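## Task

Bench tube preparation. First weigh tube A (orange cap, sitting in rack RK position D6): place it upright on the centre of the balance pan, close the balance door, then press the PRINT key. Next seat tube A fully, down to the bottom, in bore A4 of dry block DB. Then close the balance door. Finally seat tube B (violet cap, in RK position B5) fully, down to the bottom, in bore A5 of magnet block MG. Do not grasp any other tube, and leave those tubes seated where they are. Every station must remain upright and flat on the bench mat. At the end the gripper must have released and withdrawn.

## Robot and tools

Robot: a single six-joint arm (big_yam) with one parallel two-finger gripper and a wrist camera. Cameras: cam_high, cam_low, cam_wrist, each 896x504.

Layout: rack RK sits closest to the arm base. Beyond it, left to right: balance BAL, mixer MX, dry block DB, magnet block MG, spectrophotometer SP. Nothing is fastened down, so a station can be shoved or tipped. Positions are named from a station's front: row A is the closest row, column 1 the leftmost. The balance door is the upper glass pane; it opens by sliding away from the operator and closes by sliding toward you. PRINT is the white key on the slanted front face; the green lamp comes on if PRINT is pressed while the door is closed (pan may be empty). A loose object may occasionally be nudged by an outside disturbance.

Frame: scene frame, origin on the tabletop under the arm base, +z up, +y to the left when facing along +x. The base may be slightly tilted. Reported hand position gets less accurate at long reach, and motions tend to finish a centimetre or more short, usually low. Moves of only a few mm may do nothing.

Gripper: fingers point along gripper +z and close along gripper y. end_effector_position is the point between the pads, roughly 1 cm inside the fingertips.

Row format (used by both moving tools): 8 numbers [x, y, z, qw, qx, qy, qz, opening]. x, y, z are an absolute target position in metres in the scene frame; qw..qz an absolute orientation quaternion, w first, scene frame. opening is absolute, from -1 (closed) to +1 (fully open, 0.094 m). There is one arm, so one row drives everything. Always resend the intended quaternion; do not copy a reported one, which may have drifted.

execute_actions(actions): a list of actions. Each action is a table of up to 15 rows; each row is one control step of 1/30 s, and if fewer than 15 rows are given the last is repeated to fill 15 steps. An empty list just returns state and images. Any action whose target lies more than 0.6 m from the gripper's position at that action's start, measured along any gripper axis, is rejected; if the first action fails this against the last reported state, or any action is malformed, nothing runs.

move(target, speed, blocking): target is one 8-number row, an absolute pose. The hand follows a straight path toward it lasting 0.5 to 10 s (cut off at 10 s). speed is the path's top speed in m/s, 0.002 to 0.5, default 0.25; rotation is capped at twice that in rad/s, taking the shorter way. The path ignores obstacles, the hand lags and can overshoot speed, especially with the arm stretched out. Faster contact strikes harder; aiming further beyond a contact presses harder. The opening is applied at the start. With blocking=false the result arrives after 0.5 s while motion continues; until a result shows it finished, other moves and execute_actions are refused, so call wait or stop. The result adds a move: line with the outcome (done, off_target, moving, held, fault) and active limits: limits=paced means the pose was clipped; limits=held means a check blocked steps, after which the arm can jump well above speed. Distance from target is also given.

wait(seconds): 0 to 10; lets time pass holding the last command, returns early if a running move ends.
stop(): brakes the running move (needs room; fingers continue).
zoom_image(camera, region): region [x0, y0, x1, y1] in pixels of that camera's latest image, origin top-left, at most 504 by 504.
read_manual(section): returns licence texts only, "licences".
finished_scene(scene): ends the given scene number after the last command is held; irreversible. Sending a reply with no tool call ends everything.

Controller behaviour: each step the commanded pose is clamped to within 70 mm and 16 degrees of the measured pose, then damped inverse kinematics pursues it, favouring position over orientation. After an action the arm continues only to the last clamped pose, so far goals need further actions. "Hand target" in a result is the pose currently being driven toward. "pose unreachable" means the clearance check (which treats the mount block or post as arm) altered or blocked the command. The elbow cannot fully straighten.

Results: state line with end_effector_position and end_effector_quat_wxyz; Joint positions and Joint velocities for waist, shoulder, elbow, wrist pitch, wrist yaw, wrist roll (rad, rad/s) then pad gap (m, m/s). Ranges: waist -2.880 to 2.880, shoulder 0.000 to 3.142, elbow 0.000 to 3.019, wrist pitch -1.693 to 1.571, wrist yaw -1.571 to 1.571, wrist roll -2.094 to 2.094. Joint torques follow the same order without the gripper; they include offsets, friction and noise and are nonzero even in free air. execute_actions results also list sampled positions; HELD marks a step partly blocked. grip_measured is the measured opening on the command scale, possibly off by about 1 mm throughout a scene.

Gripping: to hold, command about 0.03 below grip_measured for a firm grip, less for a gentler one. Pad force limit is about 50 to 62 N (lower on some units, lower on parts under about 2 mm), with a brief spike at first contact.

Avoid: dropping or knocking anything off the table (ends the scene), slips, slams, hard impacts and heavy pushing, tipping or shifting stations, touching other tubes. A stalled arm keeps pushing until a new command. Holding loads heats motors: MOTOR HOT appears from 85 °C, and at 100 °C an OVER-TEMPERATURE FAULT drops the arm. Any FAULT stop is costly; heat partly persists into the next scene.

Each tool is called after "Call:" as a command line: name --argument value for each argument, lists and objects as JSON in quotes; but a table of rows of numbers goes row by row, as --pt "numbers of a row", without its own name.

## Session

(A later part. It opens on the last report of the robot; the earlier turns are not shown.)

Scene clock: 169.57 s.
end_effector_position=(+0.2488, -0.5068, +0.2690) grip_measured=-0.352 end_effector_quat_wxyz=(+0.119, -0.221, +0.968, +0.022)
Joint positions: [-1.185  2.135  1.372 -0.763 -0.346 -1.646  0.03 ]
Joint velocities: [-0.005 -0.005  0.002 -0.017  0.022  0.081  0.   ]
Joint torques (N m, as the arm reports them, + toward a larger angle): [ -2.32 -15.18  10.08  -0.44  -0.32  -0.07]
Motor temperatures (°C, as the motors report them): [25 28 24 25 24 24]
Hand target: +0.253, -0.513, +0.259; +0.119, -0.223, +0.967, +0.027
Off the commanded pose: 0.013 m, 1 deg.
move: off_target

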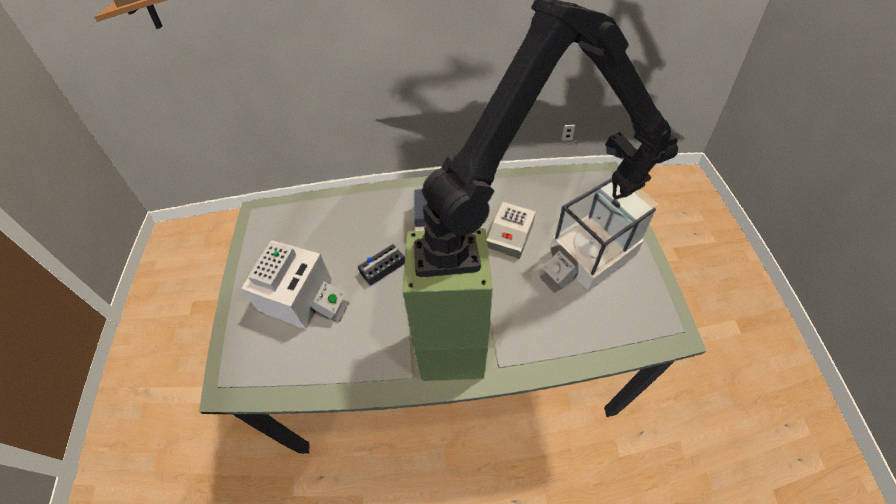

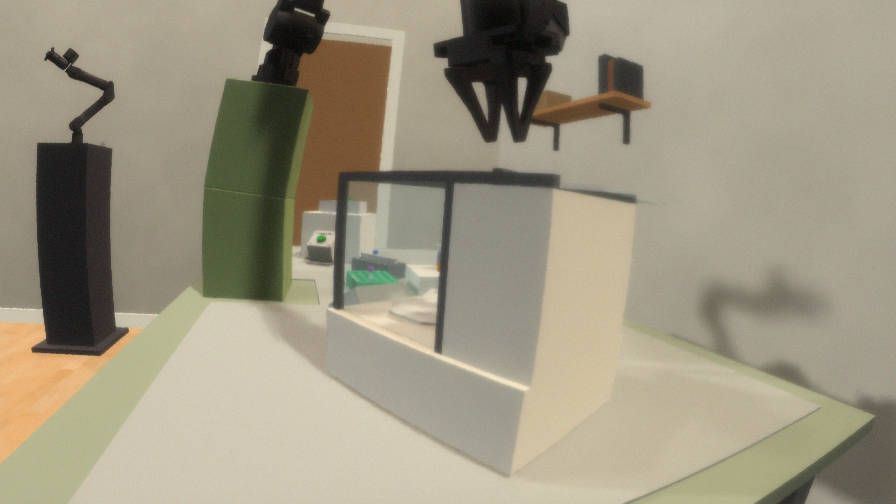

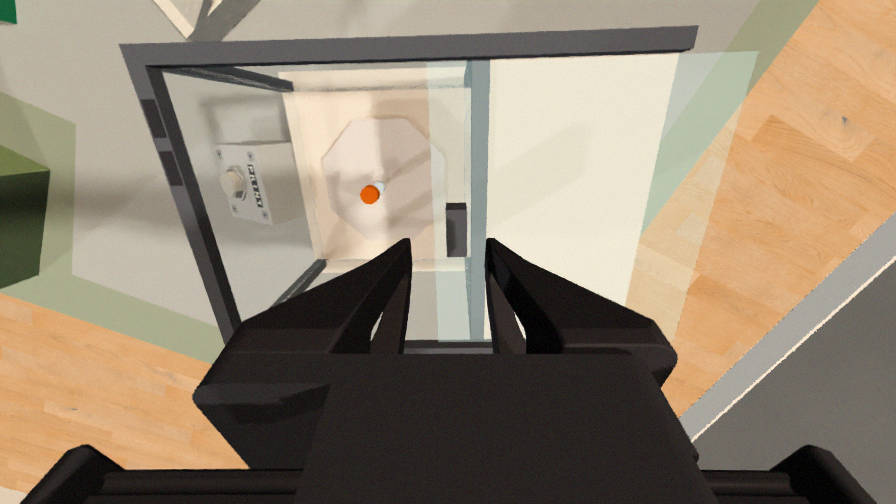

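Call:
move --target '[0.260,-0.5135,0.224,0.1184,-0.2359,0.9640,0.0290,-0.35]' --speed 0.05

Scene clock: 174.80 s.
end_effector_position=(+0.2512, -0.5062, +0.2363) grip_measured=-0.352 end_effector_quat_wxyz=(+0.117, -0.224, +0.967, +0.032)
Joint positions: [-1.175  2.207  1.396 -0.734 -0.346 -1.646  0.03 ]
Joint velocities: [-0.005 -0.024  0.012  0.012  0.022  0.007  0.   ]
Joint torques (N m, as the arm reports them, + toward a larger angle): [ -1.56 -15.82   9.64   0.36  -0.3   -0.16]
Motor temperatures (°C, as the motors report them): [25 28 25 25 24 24]
Hand target: +0.260, -0.513, +0.224; +0.119, -0.236, +0.964, +0.029
Off the commanded pose: 0.017 m, 1 deg.
move: off_target

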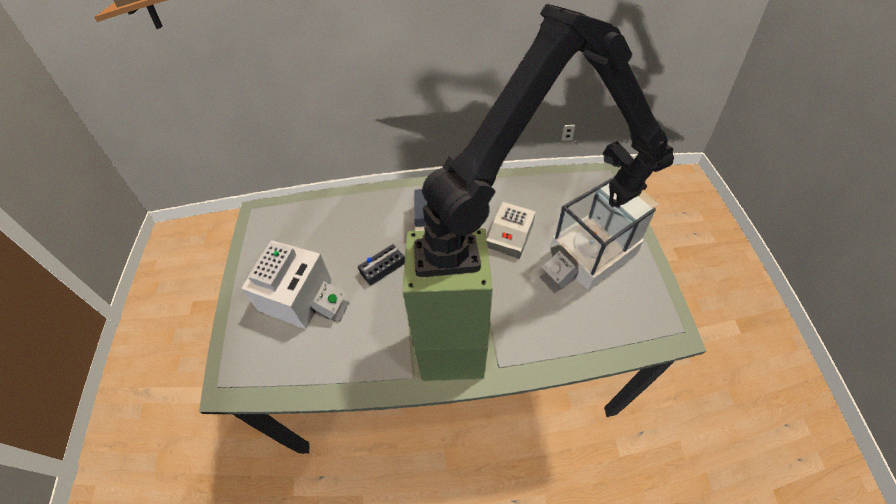

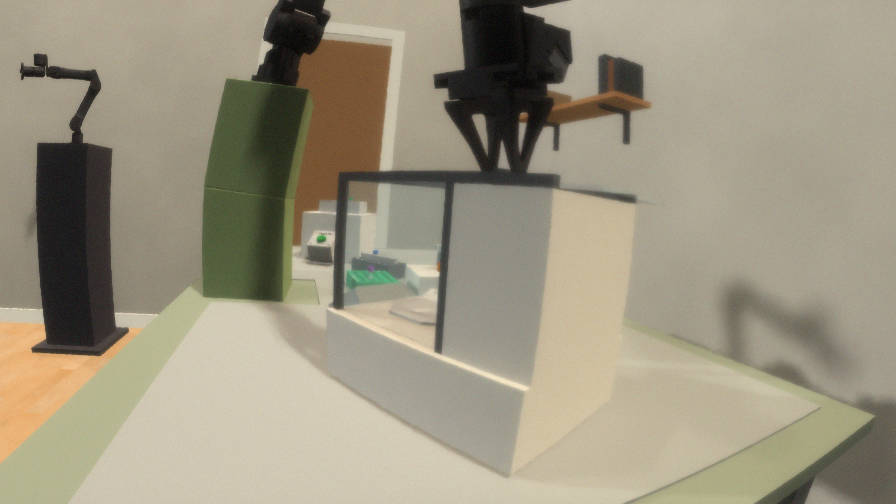

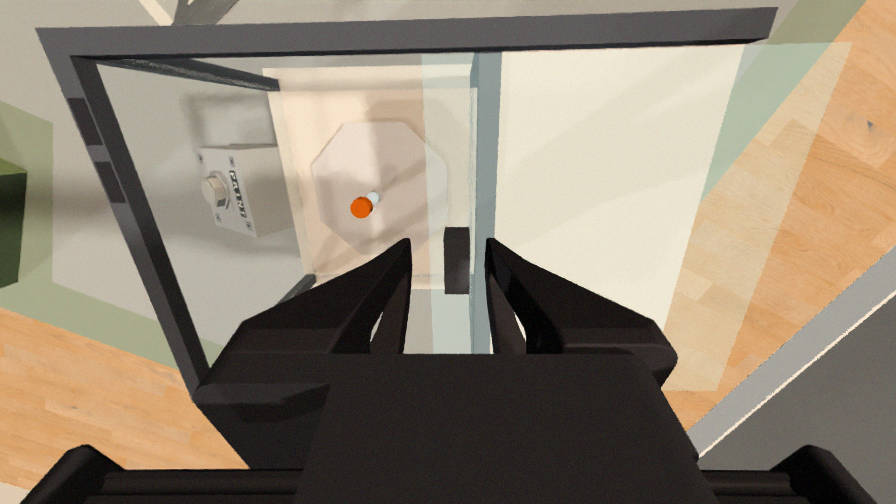

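Call:
execute_actions --actions '[[[0.256,-0.51,0.232,0.1184,-0.2359,0.9640,0.0290,-0.45],[0.256,-0.51,0.232,0.1184,-0.2359,0.9640,0.0290,-0.55],[0.256,-0.51,0.232,0.1184,-0.2359,0.9640,0.0290,-0.62],[0.256,-0.51,0.232,0.1184,-0.2359,0.9640,0.0290,-0.66],[0.256,-0.51,0.232,0.1184,-0.2359,0.9640,0.0290,-0.70],[0.256,-0.51,0.232,0.1184,-0.2359,0.9640,0.0290,-0.74],[0.256,-0.51,0.232,0.1184,-0.2359,0.9640,0.0290,-0.77],[0.256,-0.51,0.232,0.1184,-0.2359,0.9640,0.0290,-0.80],[0.256,-0.51,0.232,0.1184,-0.2359,0.9640,0.0290,-0.82]]]'

Call:
move --target '[0.198,-0.404,0.240,0.1184,-0.2359,0.9640,0.0290,-0.82]' --speed 0.07

Scene clock: 182.10 s.
end_effector_position=(+0.2516, -0.5070, +0.2364) grip_measured=-0.803 end_effector_quat_wxyz=(+0.118, -0.226, +0.966, +0.030)
Joint positions: [-1.175  2.207  1.397 -0.732 -0.346 -1.651  0.009]
Joint velocities: [-0.005  0.005  0.012 -0.007 -0.022  0.007  0.001]
Joint torques (N m, as the arm reports them, + toward a larger angle): [ -2.18 -17.25   8.01   0.04  -0.29  -0.17]
Motor temperatures (°C, as the motors report them): [25 28 25 25 24 24]
Hand target: +0.256, -0.510, +0.232; +0.118, -0.236, +0.964, +0.029
Off the commanded pose: 0.007 m, 1 deg.
Step readings (end_effector_position):
0: (+0.2514, -0.5066, +0.2364)
1: (+0.2514, -0.5066, +0.2364)
2: (+0.2514, -0.5066, +0.2364)
4: (+0.2514, -0.5066, +0.2364)
8: (+0.2516, -0.5070, +0.2364)
15: end_effector_position above

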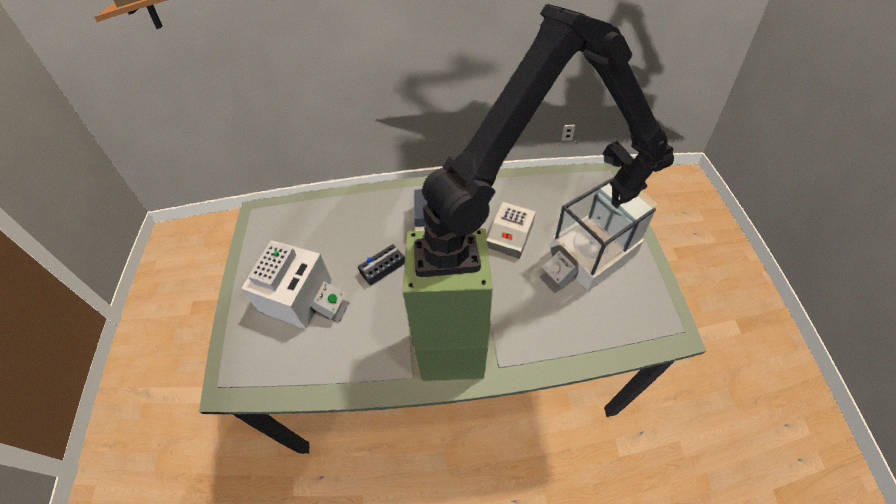

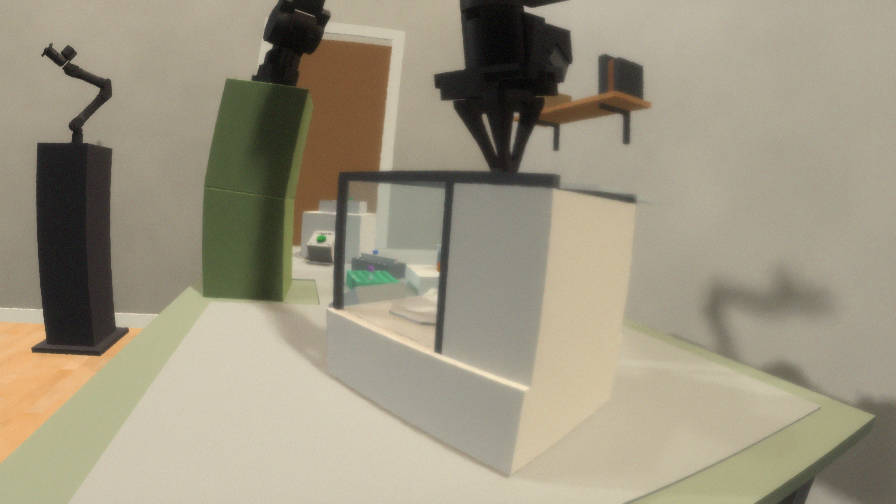

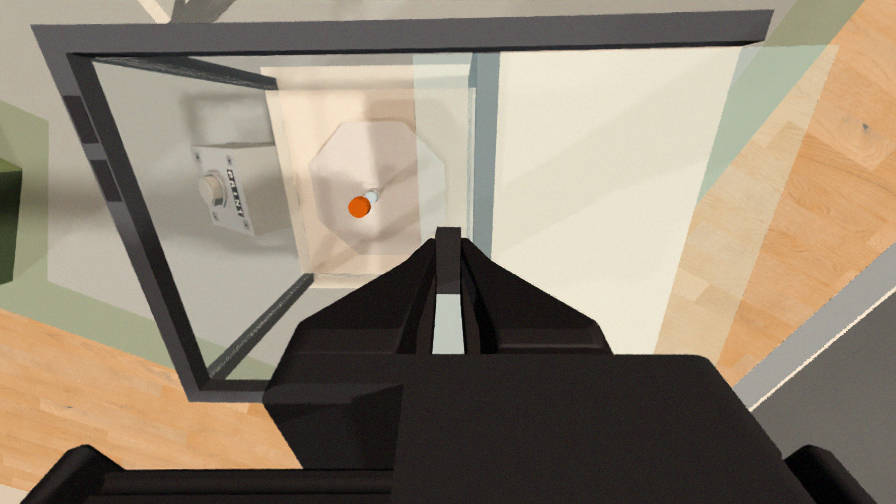

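Scene clock: 184.07 s.
end_effector_position=(+0.2005, -0.4046, +0.2331) grip_measured=-0.804 end_effector_quat_wxyz=(+0.117, -0.230, +0.966, +0.034)
Joint positions: [-1.193  2.05   1.022 -0.53  -0.346 -1.679  0.009]
Joint velocities: [ 0.005 -0.005  0.002 -0.012  0.066 -0.007  0.   ]
Joint torques (N m, as the arm reports them, + toward a larger angle): [ -2.59 -16.13   3.61   0.06  -0.3   -0.21]
Motor temperatures (°C, as the motors report them): [25 28 25 25 24 24]
Hand target: +0.198, -0.404, +0.239; +0.118, -0.236, +0.964, +0.029
Off the commanded pose: 0.007 m, 1 deg.
move: done

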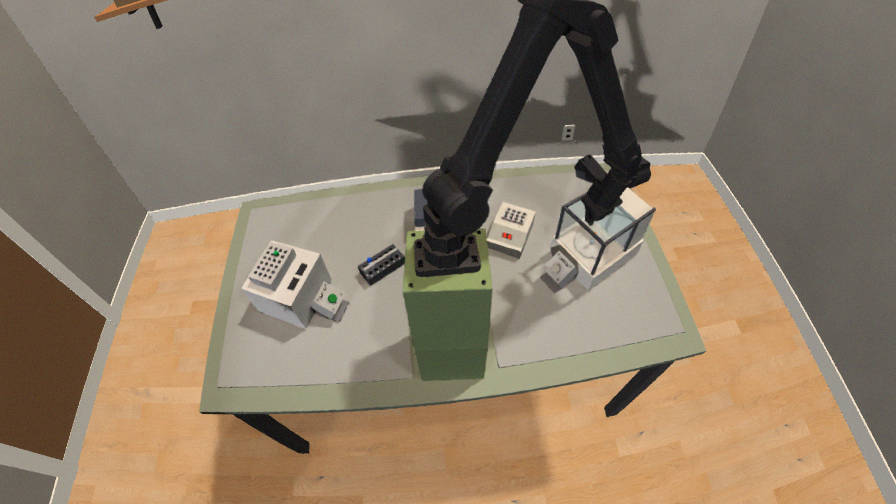

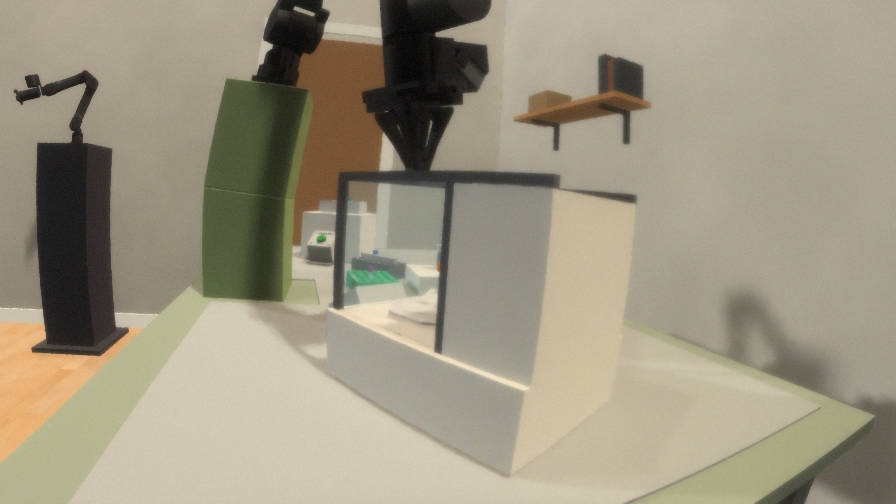

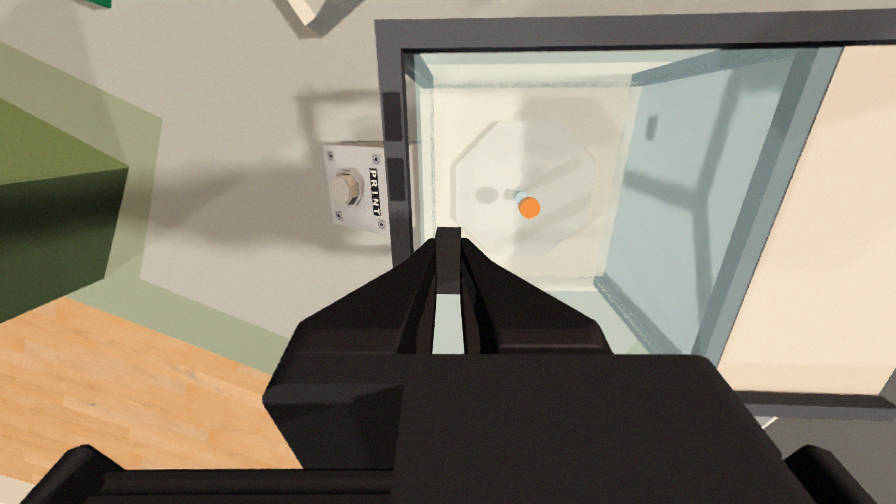

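~4 mm left.

Call:
move --target '[0.1945,-0.393,0.240,0.1184,-0.2359,0.9640,0.0290,-0.82]' --speed 0.02

Call:
zoom_image --camera "cam_wrist" --region '[300,40,500,260]'

Scene clock: 189.63 s.
end_effector_position=(+0.1985, -0.4005, +0.2332) grip_measured=-0.804 end_effector_quat_wxyz=(+0.118, -0.231, +0.965, +0.026)
Joint positions: [-1.194  2.039  0.995 -0.498 -0.346 -1.679  0.009]
Joint velocities: [-0.005 -0.005 -0.007 -0.012  0.081 -0.007  0.   ]
Joint torques (N m, as the arm reports them, + toward a larger angle): [ -2.54 -16.36   2.64  -0.49  -0.33  -0.2 ]
Motor temperatures (°C, as the motors report them): [25 28 25 25 24 24]
Hand target: +0.195, -0.393, +0.240; +0.118, -0.236, +0.964, +0.029
Off the commanded pose: 0.011 m, 1 deg.
move: off_target

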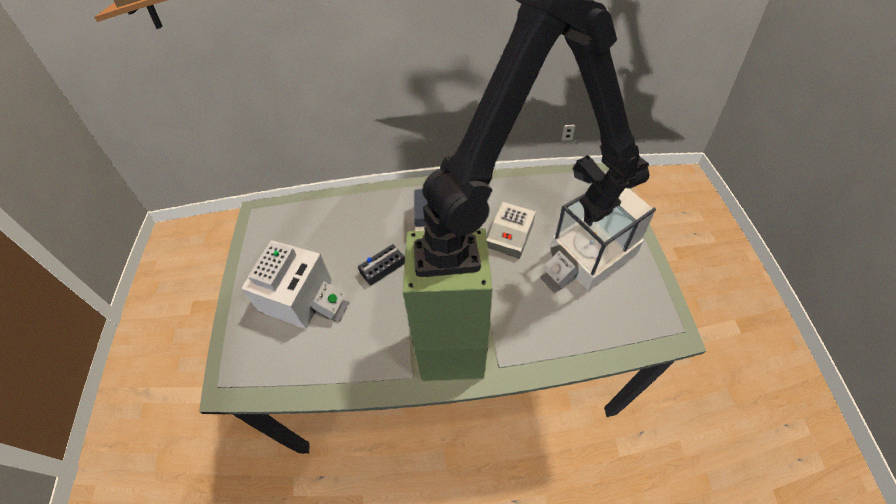

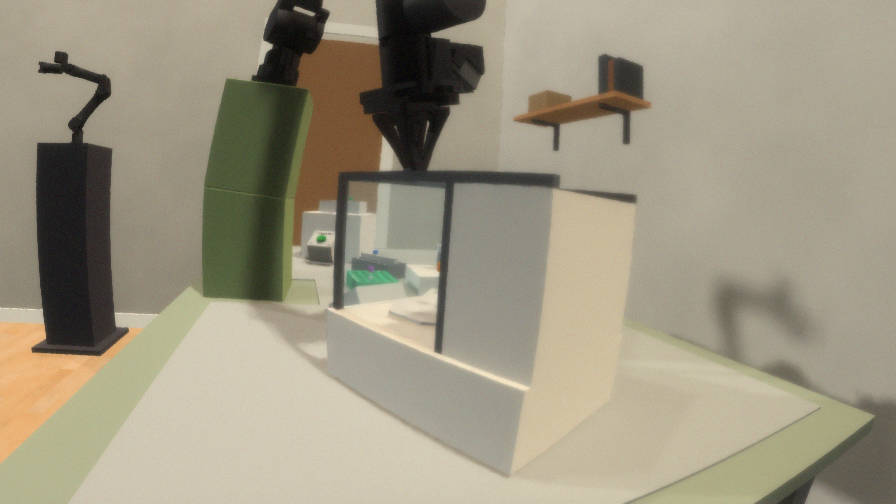

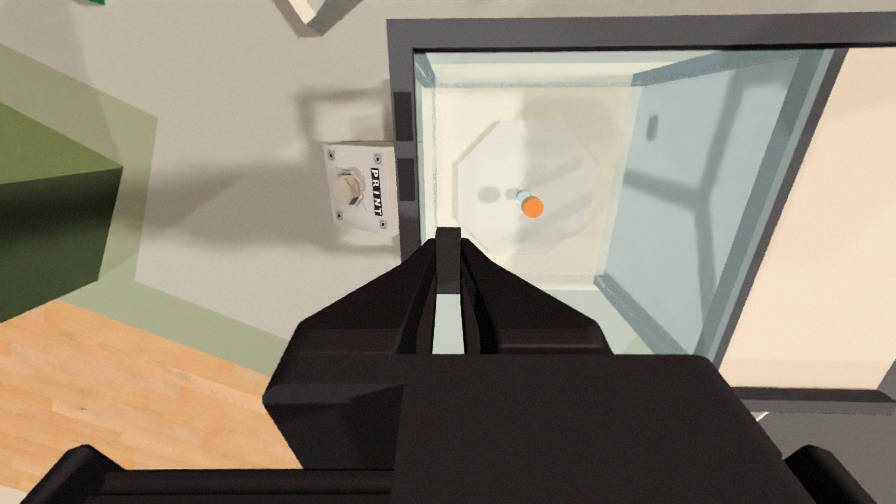

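Region (300, 40, 500, 260) of cam_wrist's 896x504 image, scaled by 2.291, with more detail than that image has; it fills the left 458 columns of this view, and the rest is white.

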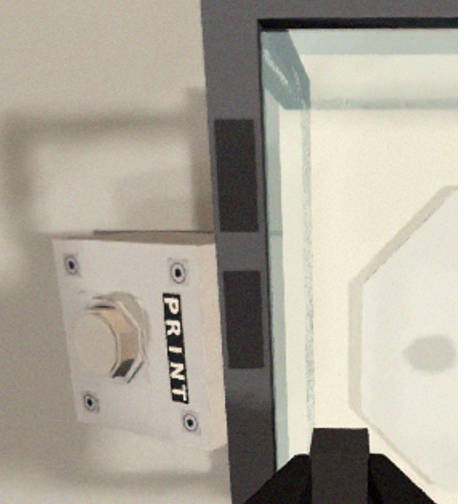

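Call:
execute_actions --actions '[[[0.198,-0.400,0.236,0.1184,-0.2359,0.9640,0.0290,-0.82],[0.198,-0.400,0.236,0.1184,-0.2359,0.9640,0.0290,-0.78],[0.198,-0.400,0.236,0.1184,-0.2359,0.9640,0.0290,-0.72],[0.198,-0.400,0.236,0.1184,-0.2359,0.9640,0.0290,-0.66],[0.198,-0.400,0.236,0.1184,-0.2359,0.9640,0.0290,-0.6],[0.198,-0.400,0.240,0.1184,-0.2359,0.9640,0.0290,-0.6],[0.198,-0.400,0.245,0.1184,-0.2359,0.9640,0.0290,-0.6],[0.197,-0.398,0.250,0.1184,-0.2359,0.9640,0.0290,-0.6],[0.197,-0.398,0.255,0.1184,-0.2359,0.9640,0.0290,-0.6],[0.197,-0.398,0.260,0.1184,-0.2359,0.9640,0.0290,-0.6],[0.197,-0.398,0.265,0.1184,-0.2359,0.9640,0.0290,-0.6],[0.197,-0.398,0.270,0.1184,-0.2359,0.9640,0.0290,-0.6],[0.197,-0.398,0.275,0.1184,-0.2359,0.9640,0.0290,-0.6]],[[0.197,-0.398,0.275,0.1184,-0.2359,0.9640,0.0290,-0.6]]]'

Call:
move --target '[0.154,-0.326,0.27,0.1184,-0.2359,0.9640,0.0290,-1]' --speed 0.15

Call:
move --target '[0.152,-0.324,0.11,0.1184,-0.2359,0.9640,0.0290,-1]' --speed 0.12

Scene clock: 208.53 s.
end_effector_position=(+0.2025, -0.3995, +0.2740) grip_measured=-0.602 end_effector_quat_wxyz=(+0.118, -0.235, +0.965, +0.026)
Joint positions: [-1.195  1.939  0.99  -0.593 -0.346 -1.687  0.019]
Joint velocities: [-0.005 -0.005 -0.027 -0.012 -0.022  0.066 -0.001]
Joint torques (N m, as the arm reports them, + toward a larger angle): [ -3.02 -14.34   5.07  -0.4   -0.33  -0.18]
Motor temperatures (°C, as the motors report them): [25 28 24 25 24 24]
Hand target: +0.197, -0.398, +0.275; +0.118, -0.236, +0.964, +0.029
Off the commanded pose: 0.006 m, 0 deg.
Step readings (end_effector_position; steps 1 to 15: 1st action; 16 to 30: 2nd action):
0: (+0.1985, -0.4005, +0.2332)
1: (+0.1985, -0.4005, +0.2332)
2: (+0.1985, -0.4005, +0.2332)
4: (+0.1983, -0.4000, +0.2332)
8: (+0.1974, -0.3973, +0.2342)
15: (+0.1998, -0.3958, +0.2609)
16: (+0.2008, -0.3970, +0.2655)
17: (+0.2017, -0.3984, +0.2691)
19: (+0.2029, -0.4001, +0.2736)
23: (+0.2026, -0.3996, +0.2740)
30: end_effector_position above

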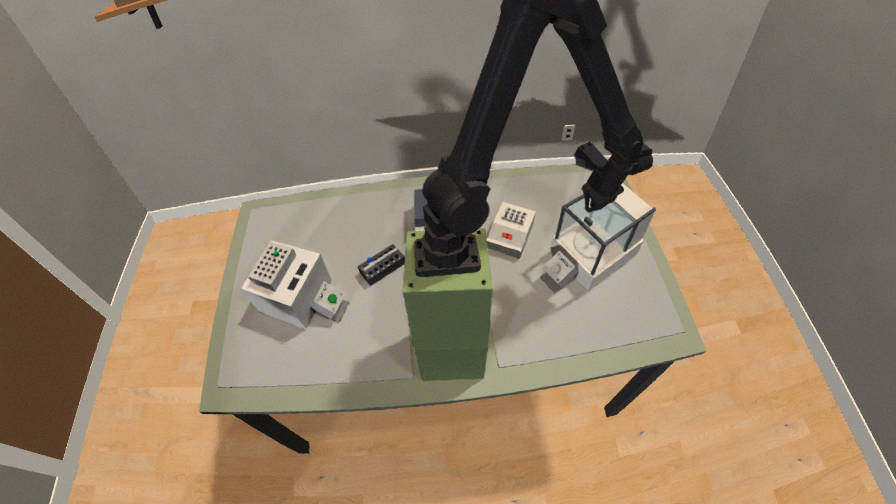

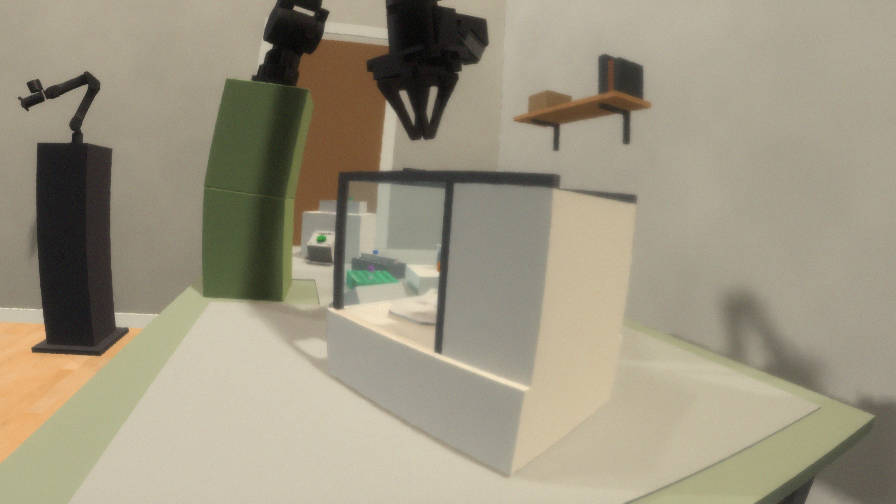

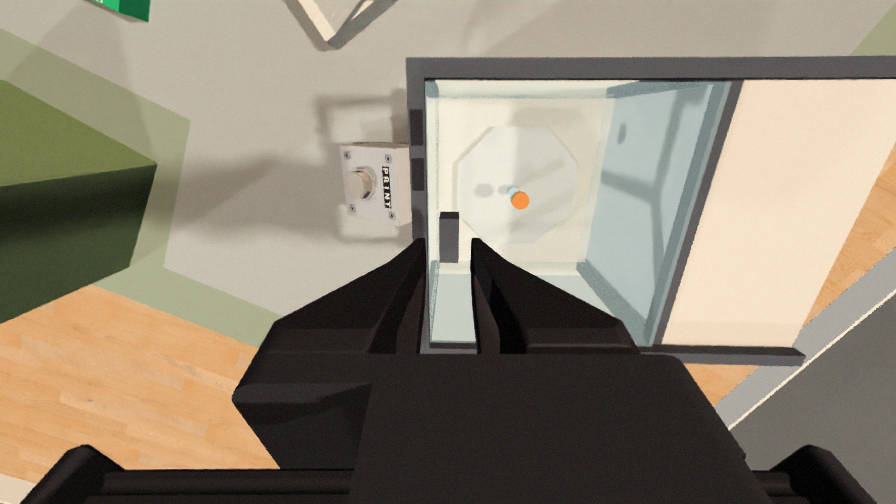

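Scene clock: 209.47 s.
end_effector_position=(+0.1542, -0.3201, +0.2633) grip_measured=-0.986 end_effector_quat_wxyz=(+0.116, -0.228, +0.966, +0.043)
Joint positions: [-1.238  1.858  0.744 -0.479 -0.346 -1.728  0.001]
Joint velocities: [-0.015 -0.015 -0.007 -0.012 -0.066 -0.037 -0.   ]
Joint torques (N m, as the arm reports them, + toward a larger angle): [ -2.51 -12.99   3.76   0.33  -0.31  -0.2 ]
Motor temperatures (°C, as the motors report them): [25 28 24 25 24 24]
Hand target: +0.154, -0.326, +0.269; +0.118, -0.236, +0.964, +0.029
Off the commanded pose: 0.009 m, 2 deg.
move: done

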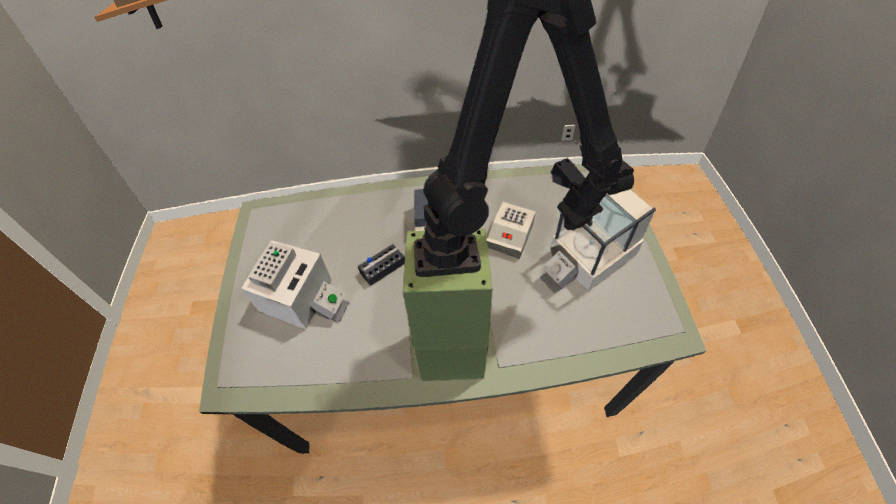

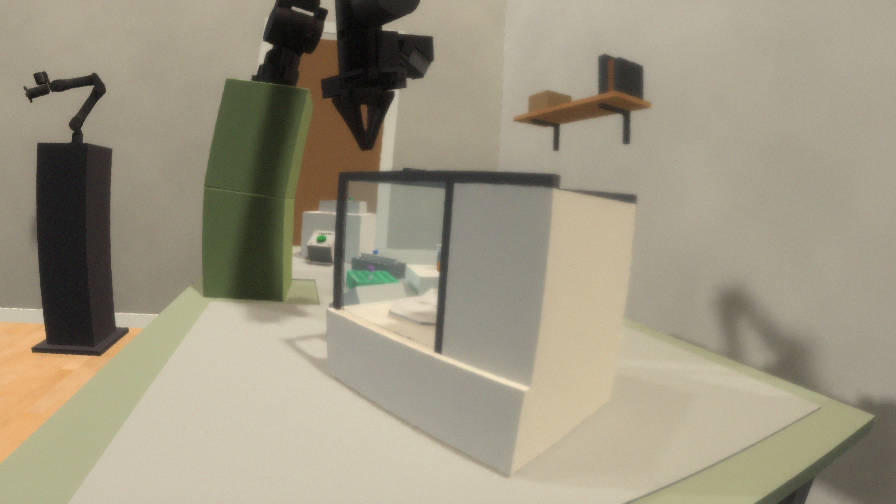

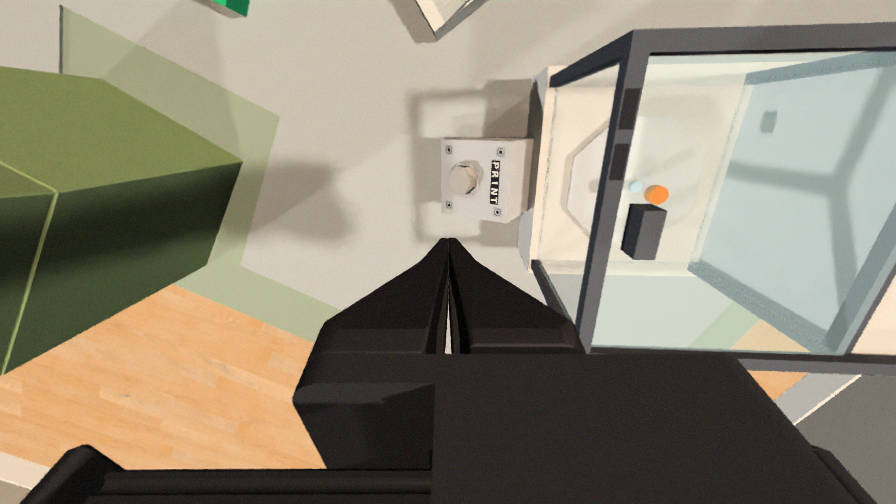

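Scene clock: 211.10 s.
end_effector_position=(+0.1495, -0.3288, +0.1178) grip_measured=-0.986 end_effector_quat_wxyz=(+0.118, -0.239, +0.964, +0.024)
Joint positions: [-1.215  2.304  0.841 -0.084 -0.346 -1.717  0.001]
Joint velocities: [ 0.005 -0.015  0.017 -0.002  0.037  0.051  0.   ]
Joint torques (N m, as the arm reports them, + toward a larger angle): [ -1.21 -11.76   1.52   0.28  -0.34   0.11]
Motor temperatures (°C, as the motors report them): [25 28 24 25 24 24]
Hand target: +0.152, -0.325, +0.110; +0.119, -0.236, +0.964, +0.029
Off the commanded pose: 0.009 m, 1 deg.
move: done

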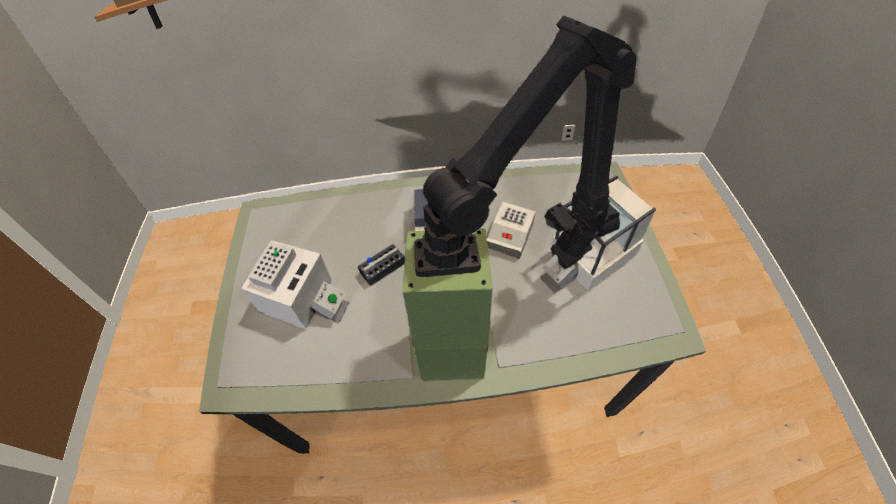

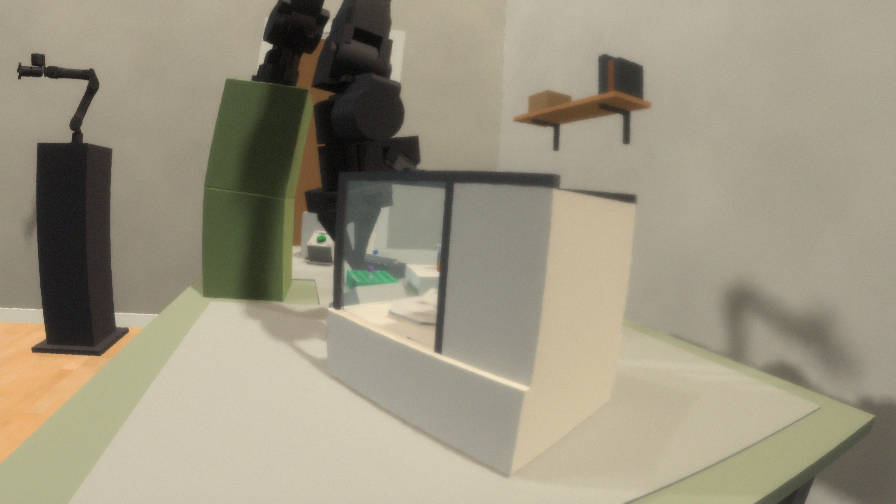

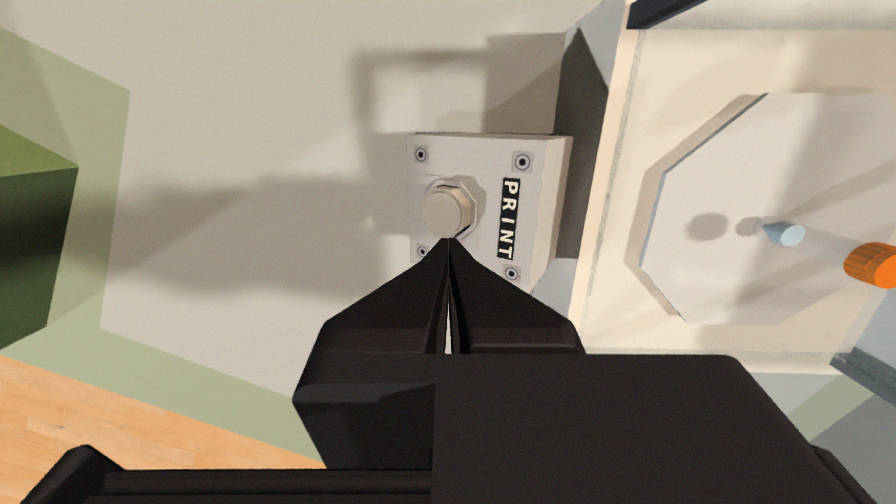

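Call:
move --target '[0.151,-0.318,0.10,0.0310,-0.2357,0.9630,-0.1268,-1]' --speed 0.12

Scene clock: 223.30 s.
end_effector_position=(+0.1562, -0.3309, +0.1094) grip_measured=-0.986 end_effector_quat_wxyz=(+0.034, -0.242, +0.960, -0.138)
Joint positions: [-1.09   2.344  0.678  0.443 -0.099 -1.564  0.001]
Joint velocities: [-0.015 -0.005 -0.007  0.017 -0.066 -0.037  0.001]
Joint torques (N m, as the arm reports them, + toward a larger angle): [ -1.31 -10.03  -1.36   1.15   0.03   0.12]
Motor temperatures (°C, as the motors report them): [25 28 24 25 24 24]
Hand target: +0.151, -0.318, +0.100; +0.031, -0.236, +0.963, -0.126
Off the commanded pose: 0.017 m, 1 deg.
move: off_target

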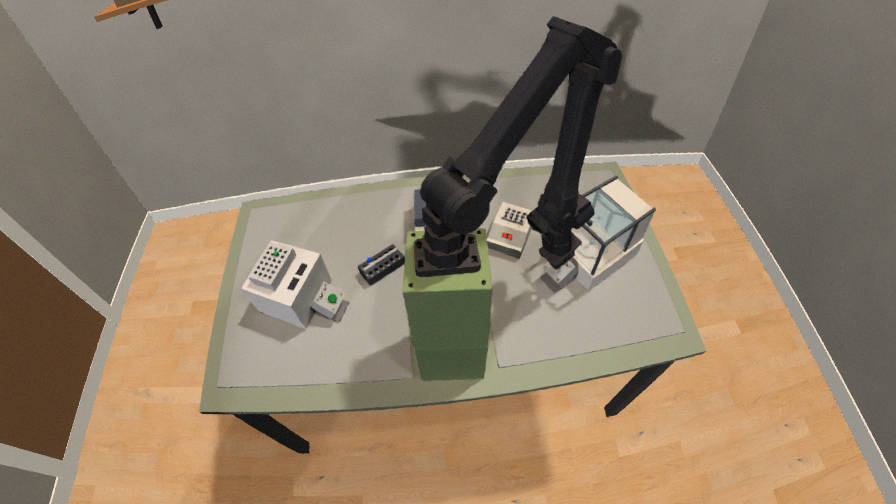

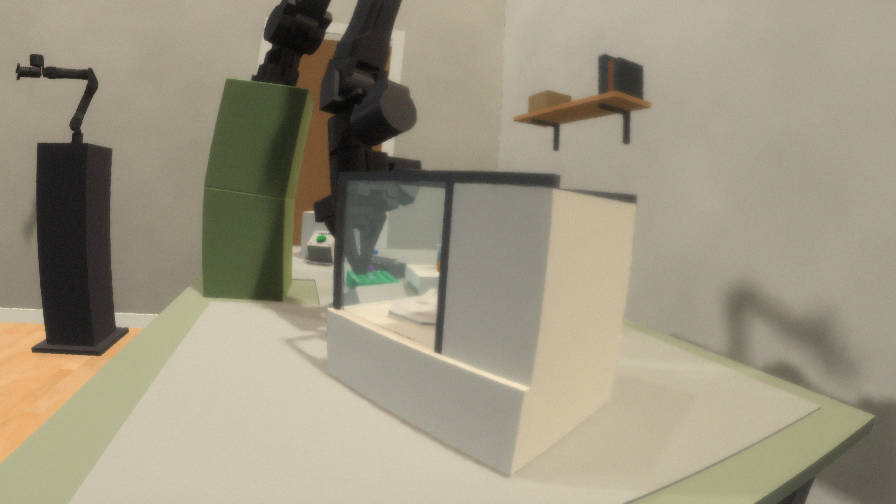

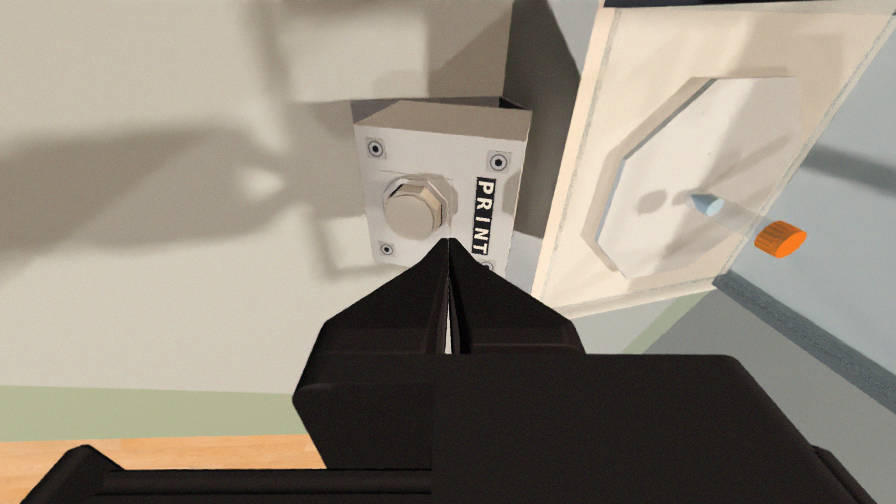

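Call:
move --target '[0.148,-0.313,0.082,0.0310,-0.2357,0.9630,-0.1268,-1]' --speed 0.04

Scene clock: 228.20 s.
end_effector_position=(+0.1474, -0.3178, +0.0910) grip_measured=-0.986 end_effector_quat_wxyz=(+0.032, -0.238, +0.962, -0.131)
Joint positions: [-1.09   2.411  0.678  0.495 -0.098 -1.558  0.001]
Joint velocities: [-0.005 -0.024  0.002  0.017 -0.051  0.051  0.   ]
Joint torques (N m, as the arm reports them, + toward a larger angle): [ -1.06 -10.01  -0.52   1.17   0.03   0.11]
Motor temperatures (°C, as the motors report them): [25 27 24 25 24 24]
Hand target: +0.148, -0.313, +0.082; +0.031, -0.236, +0.963, -0.127
Off the commanded pose: 0.010 m, 1 deg.
move: done

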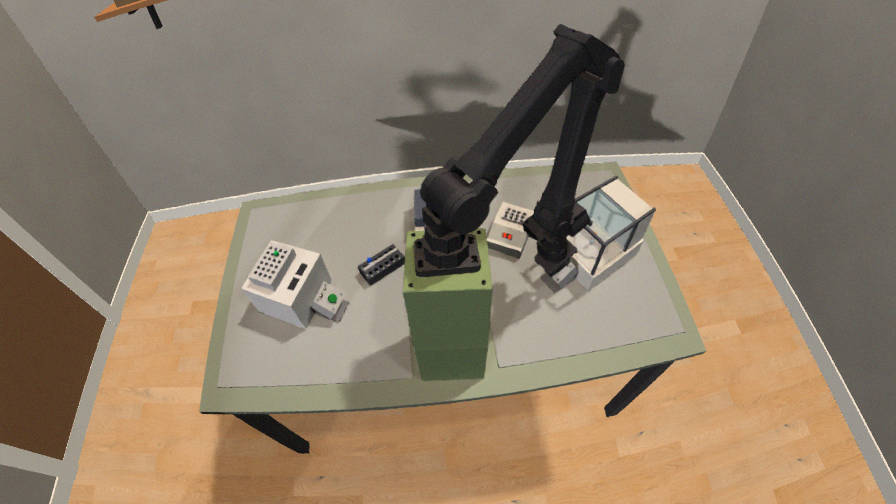

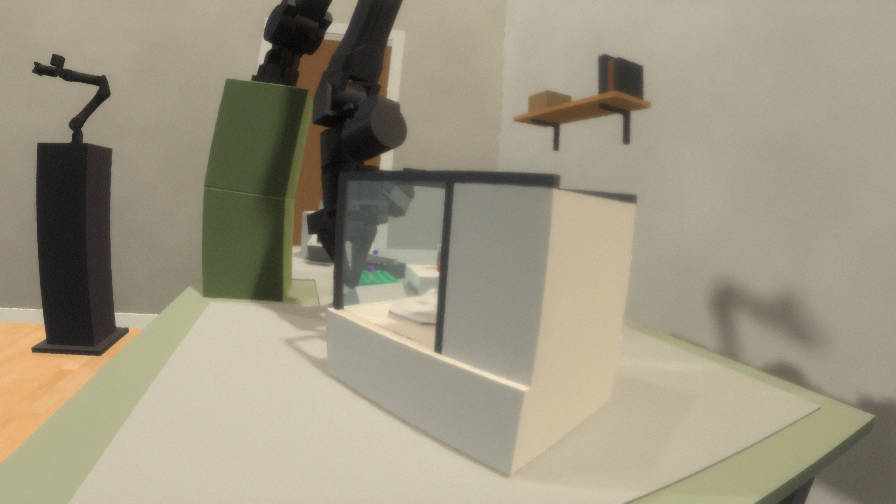

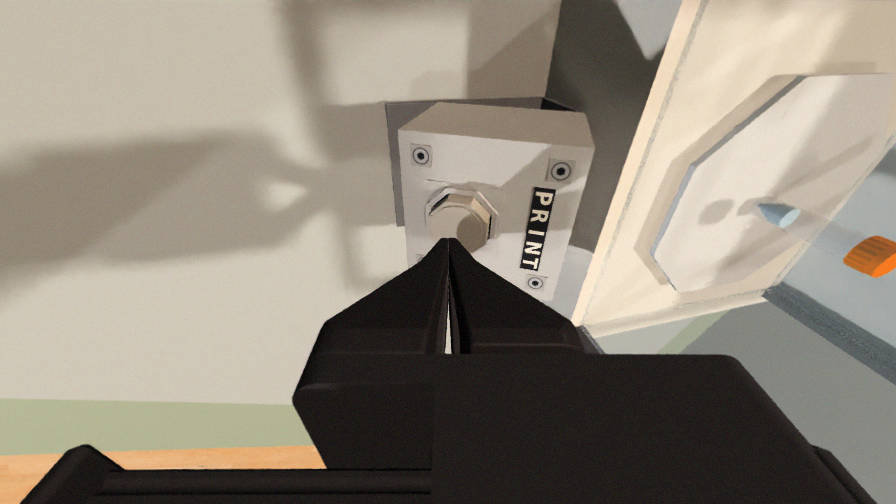

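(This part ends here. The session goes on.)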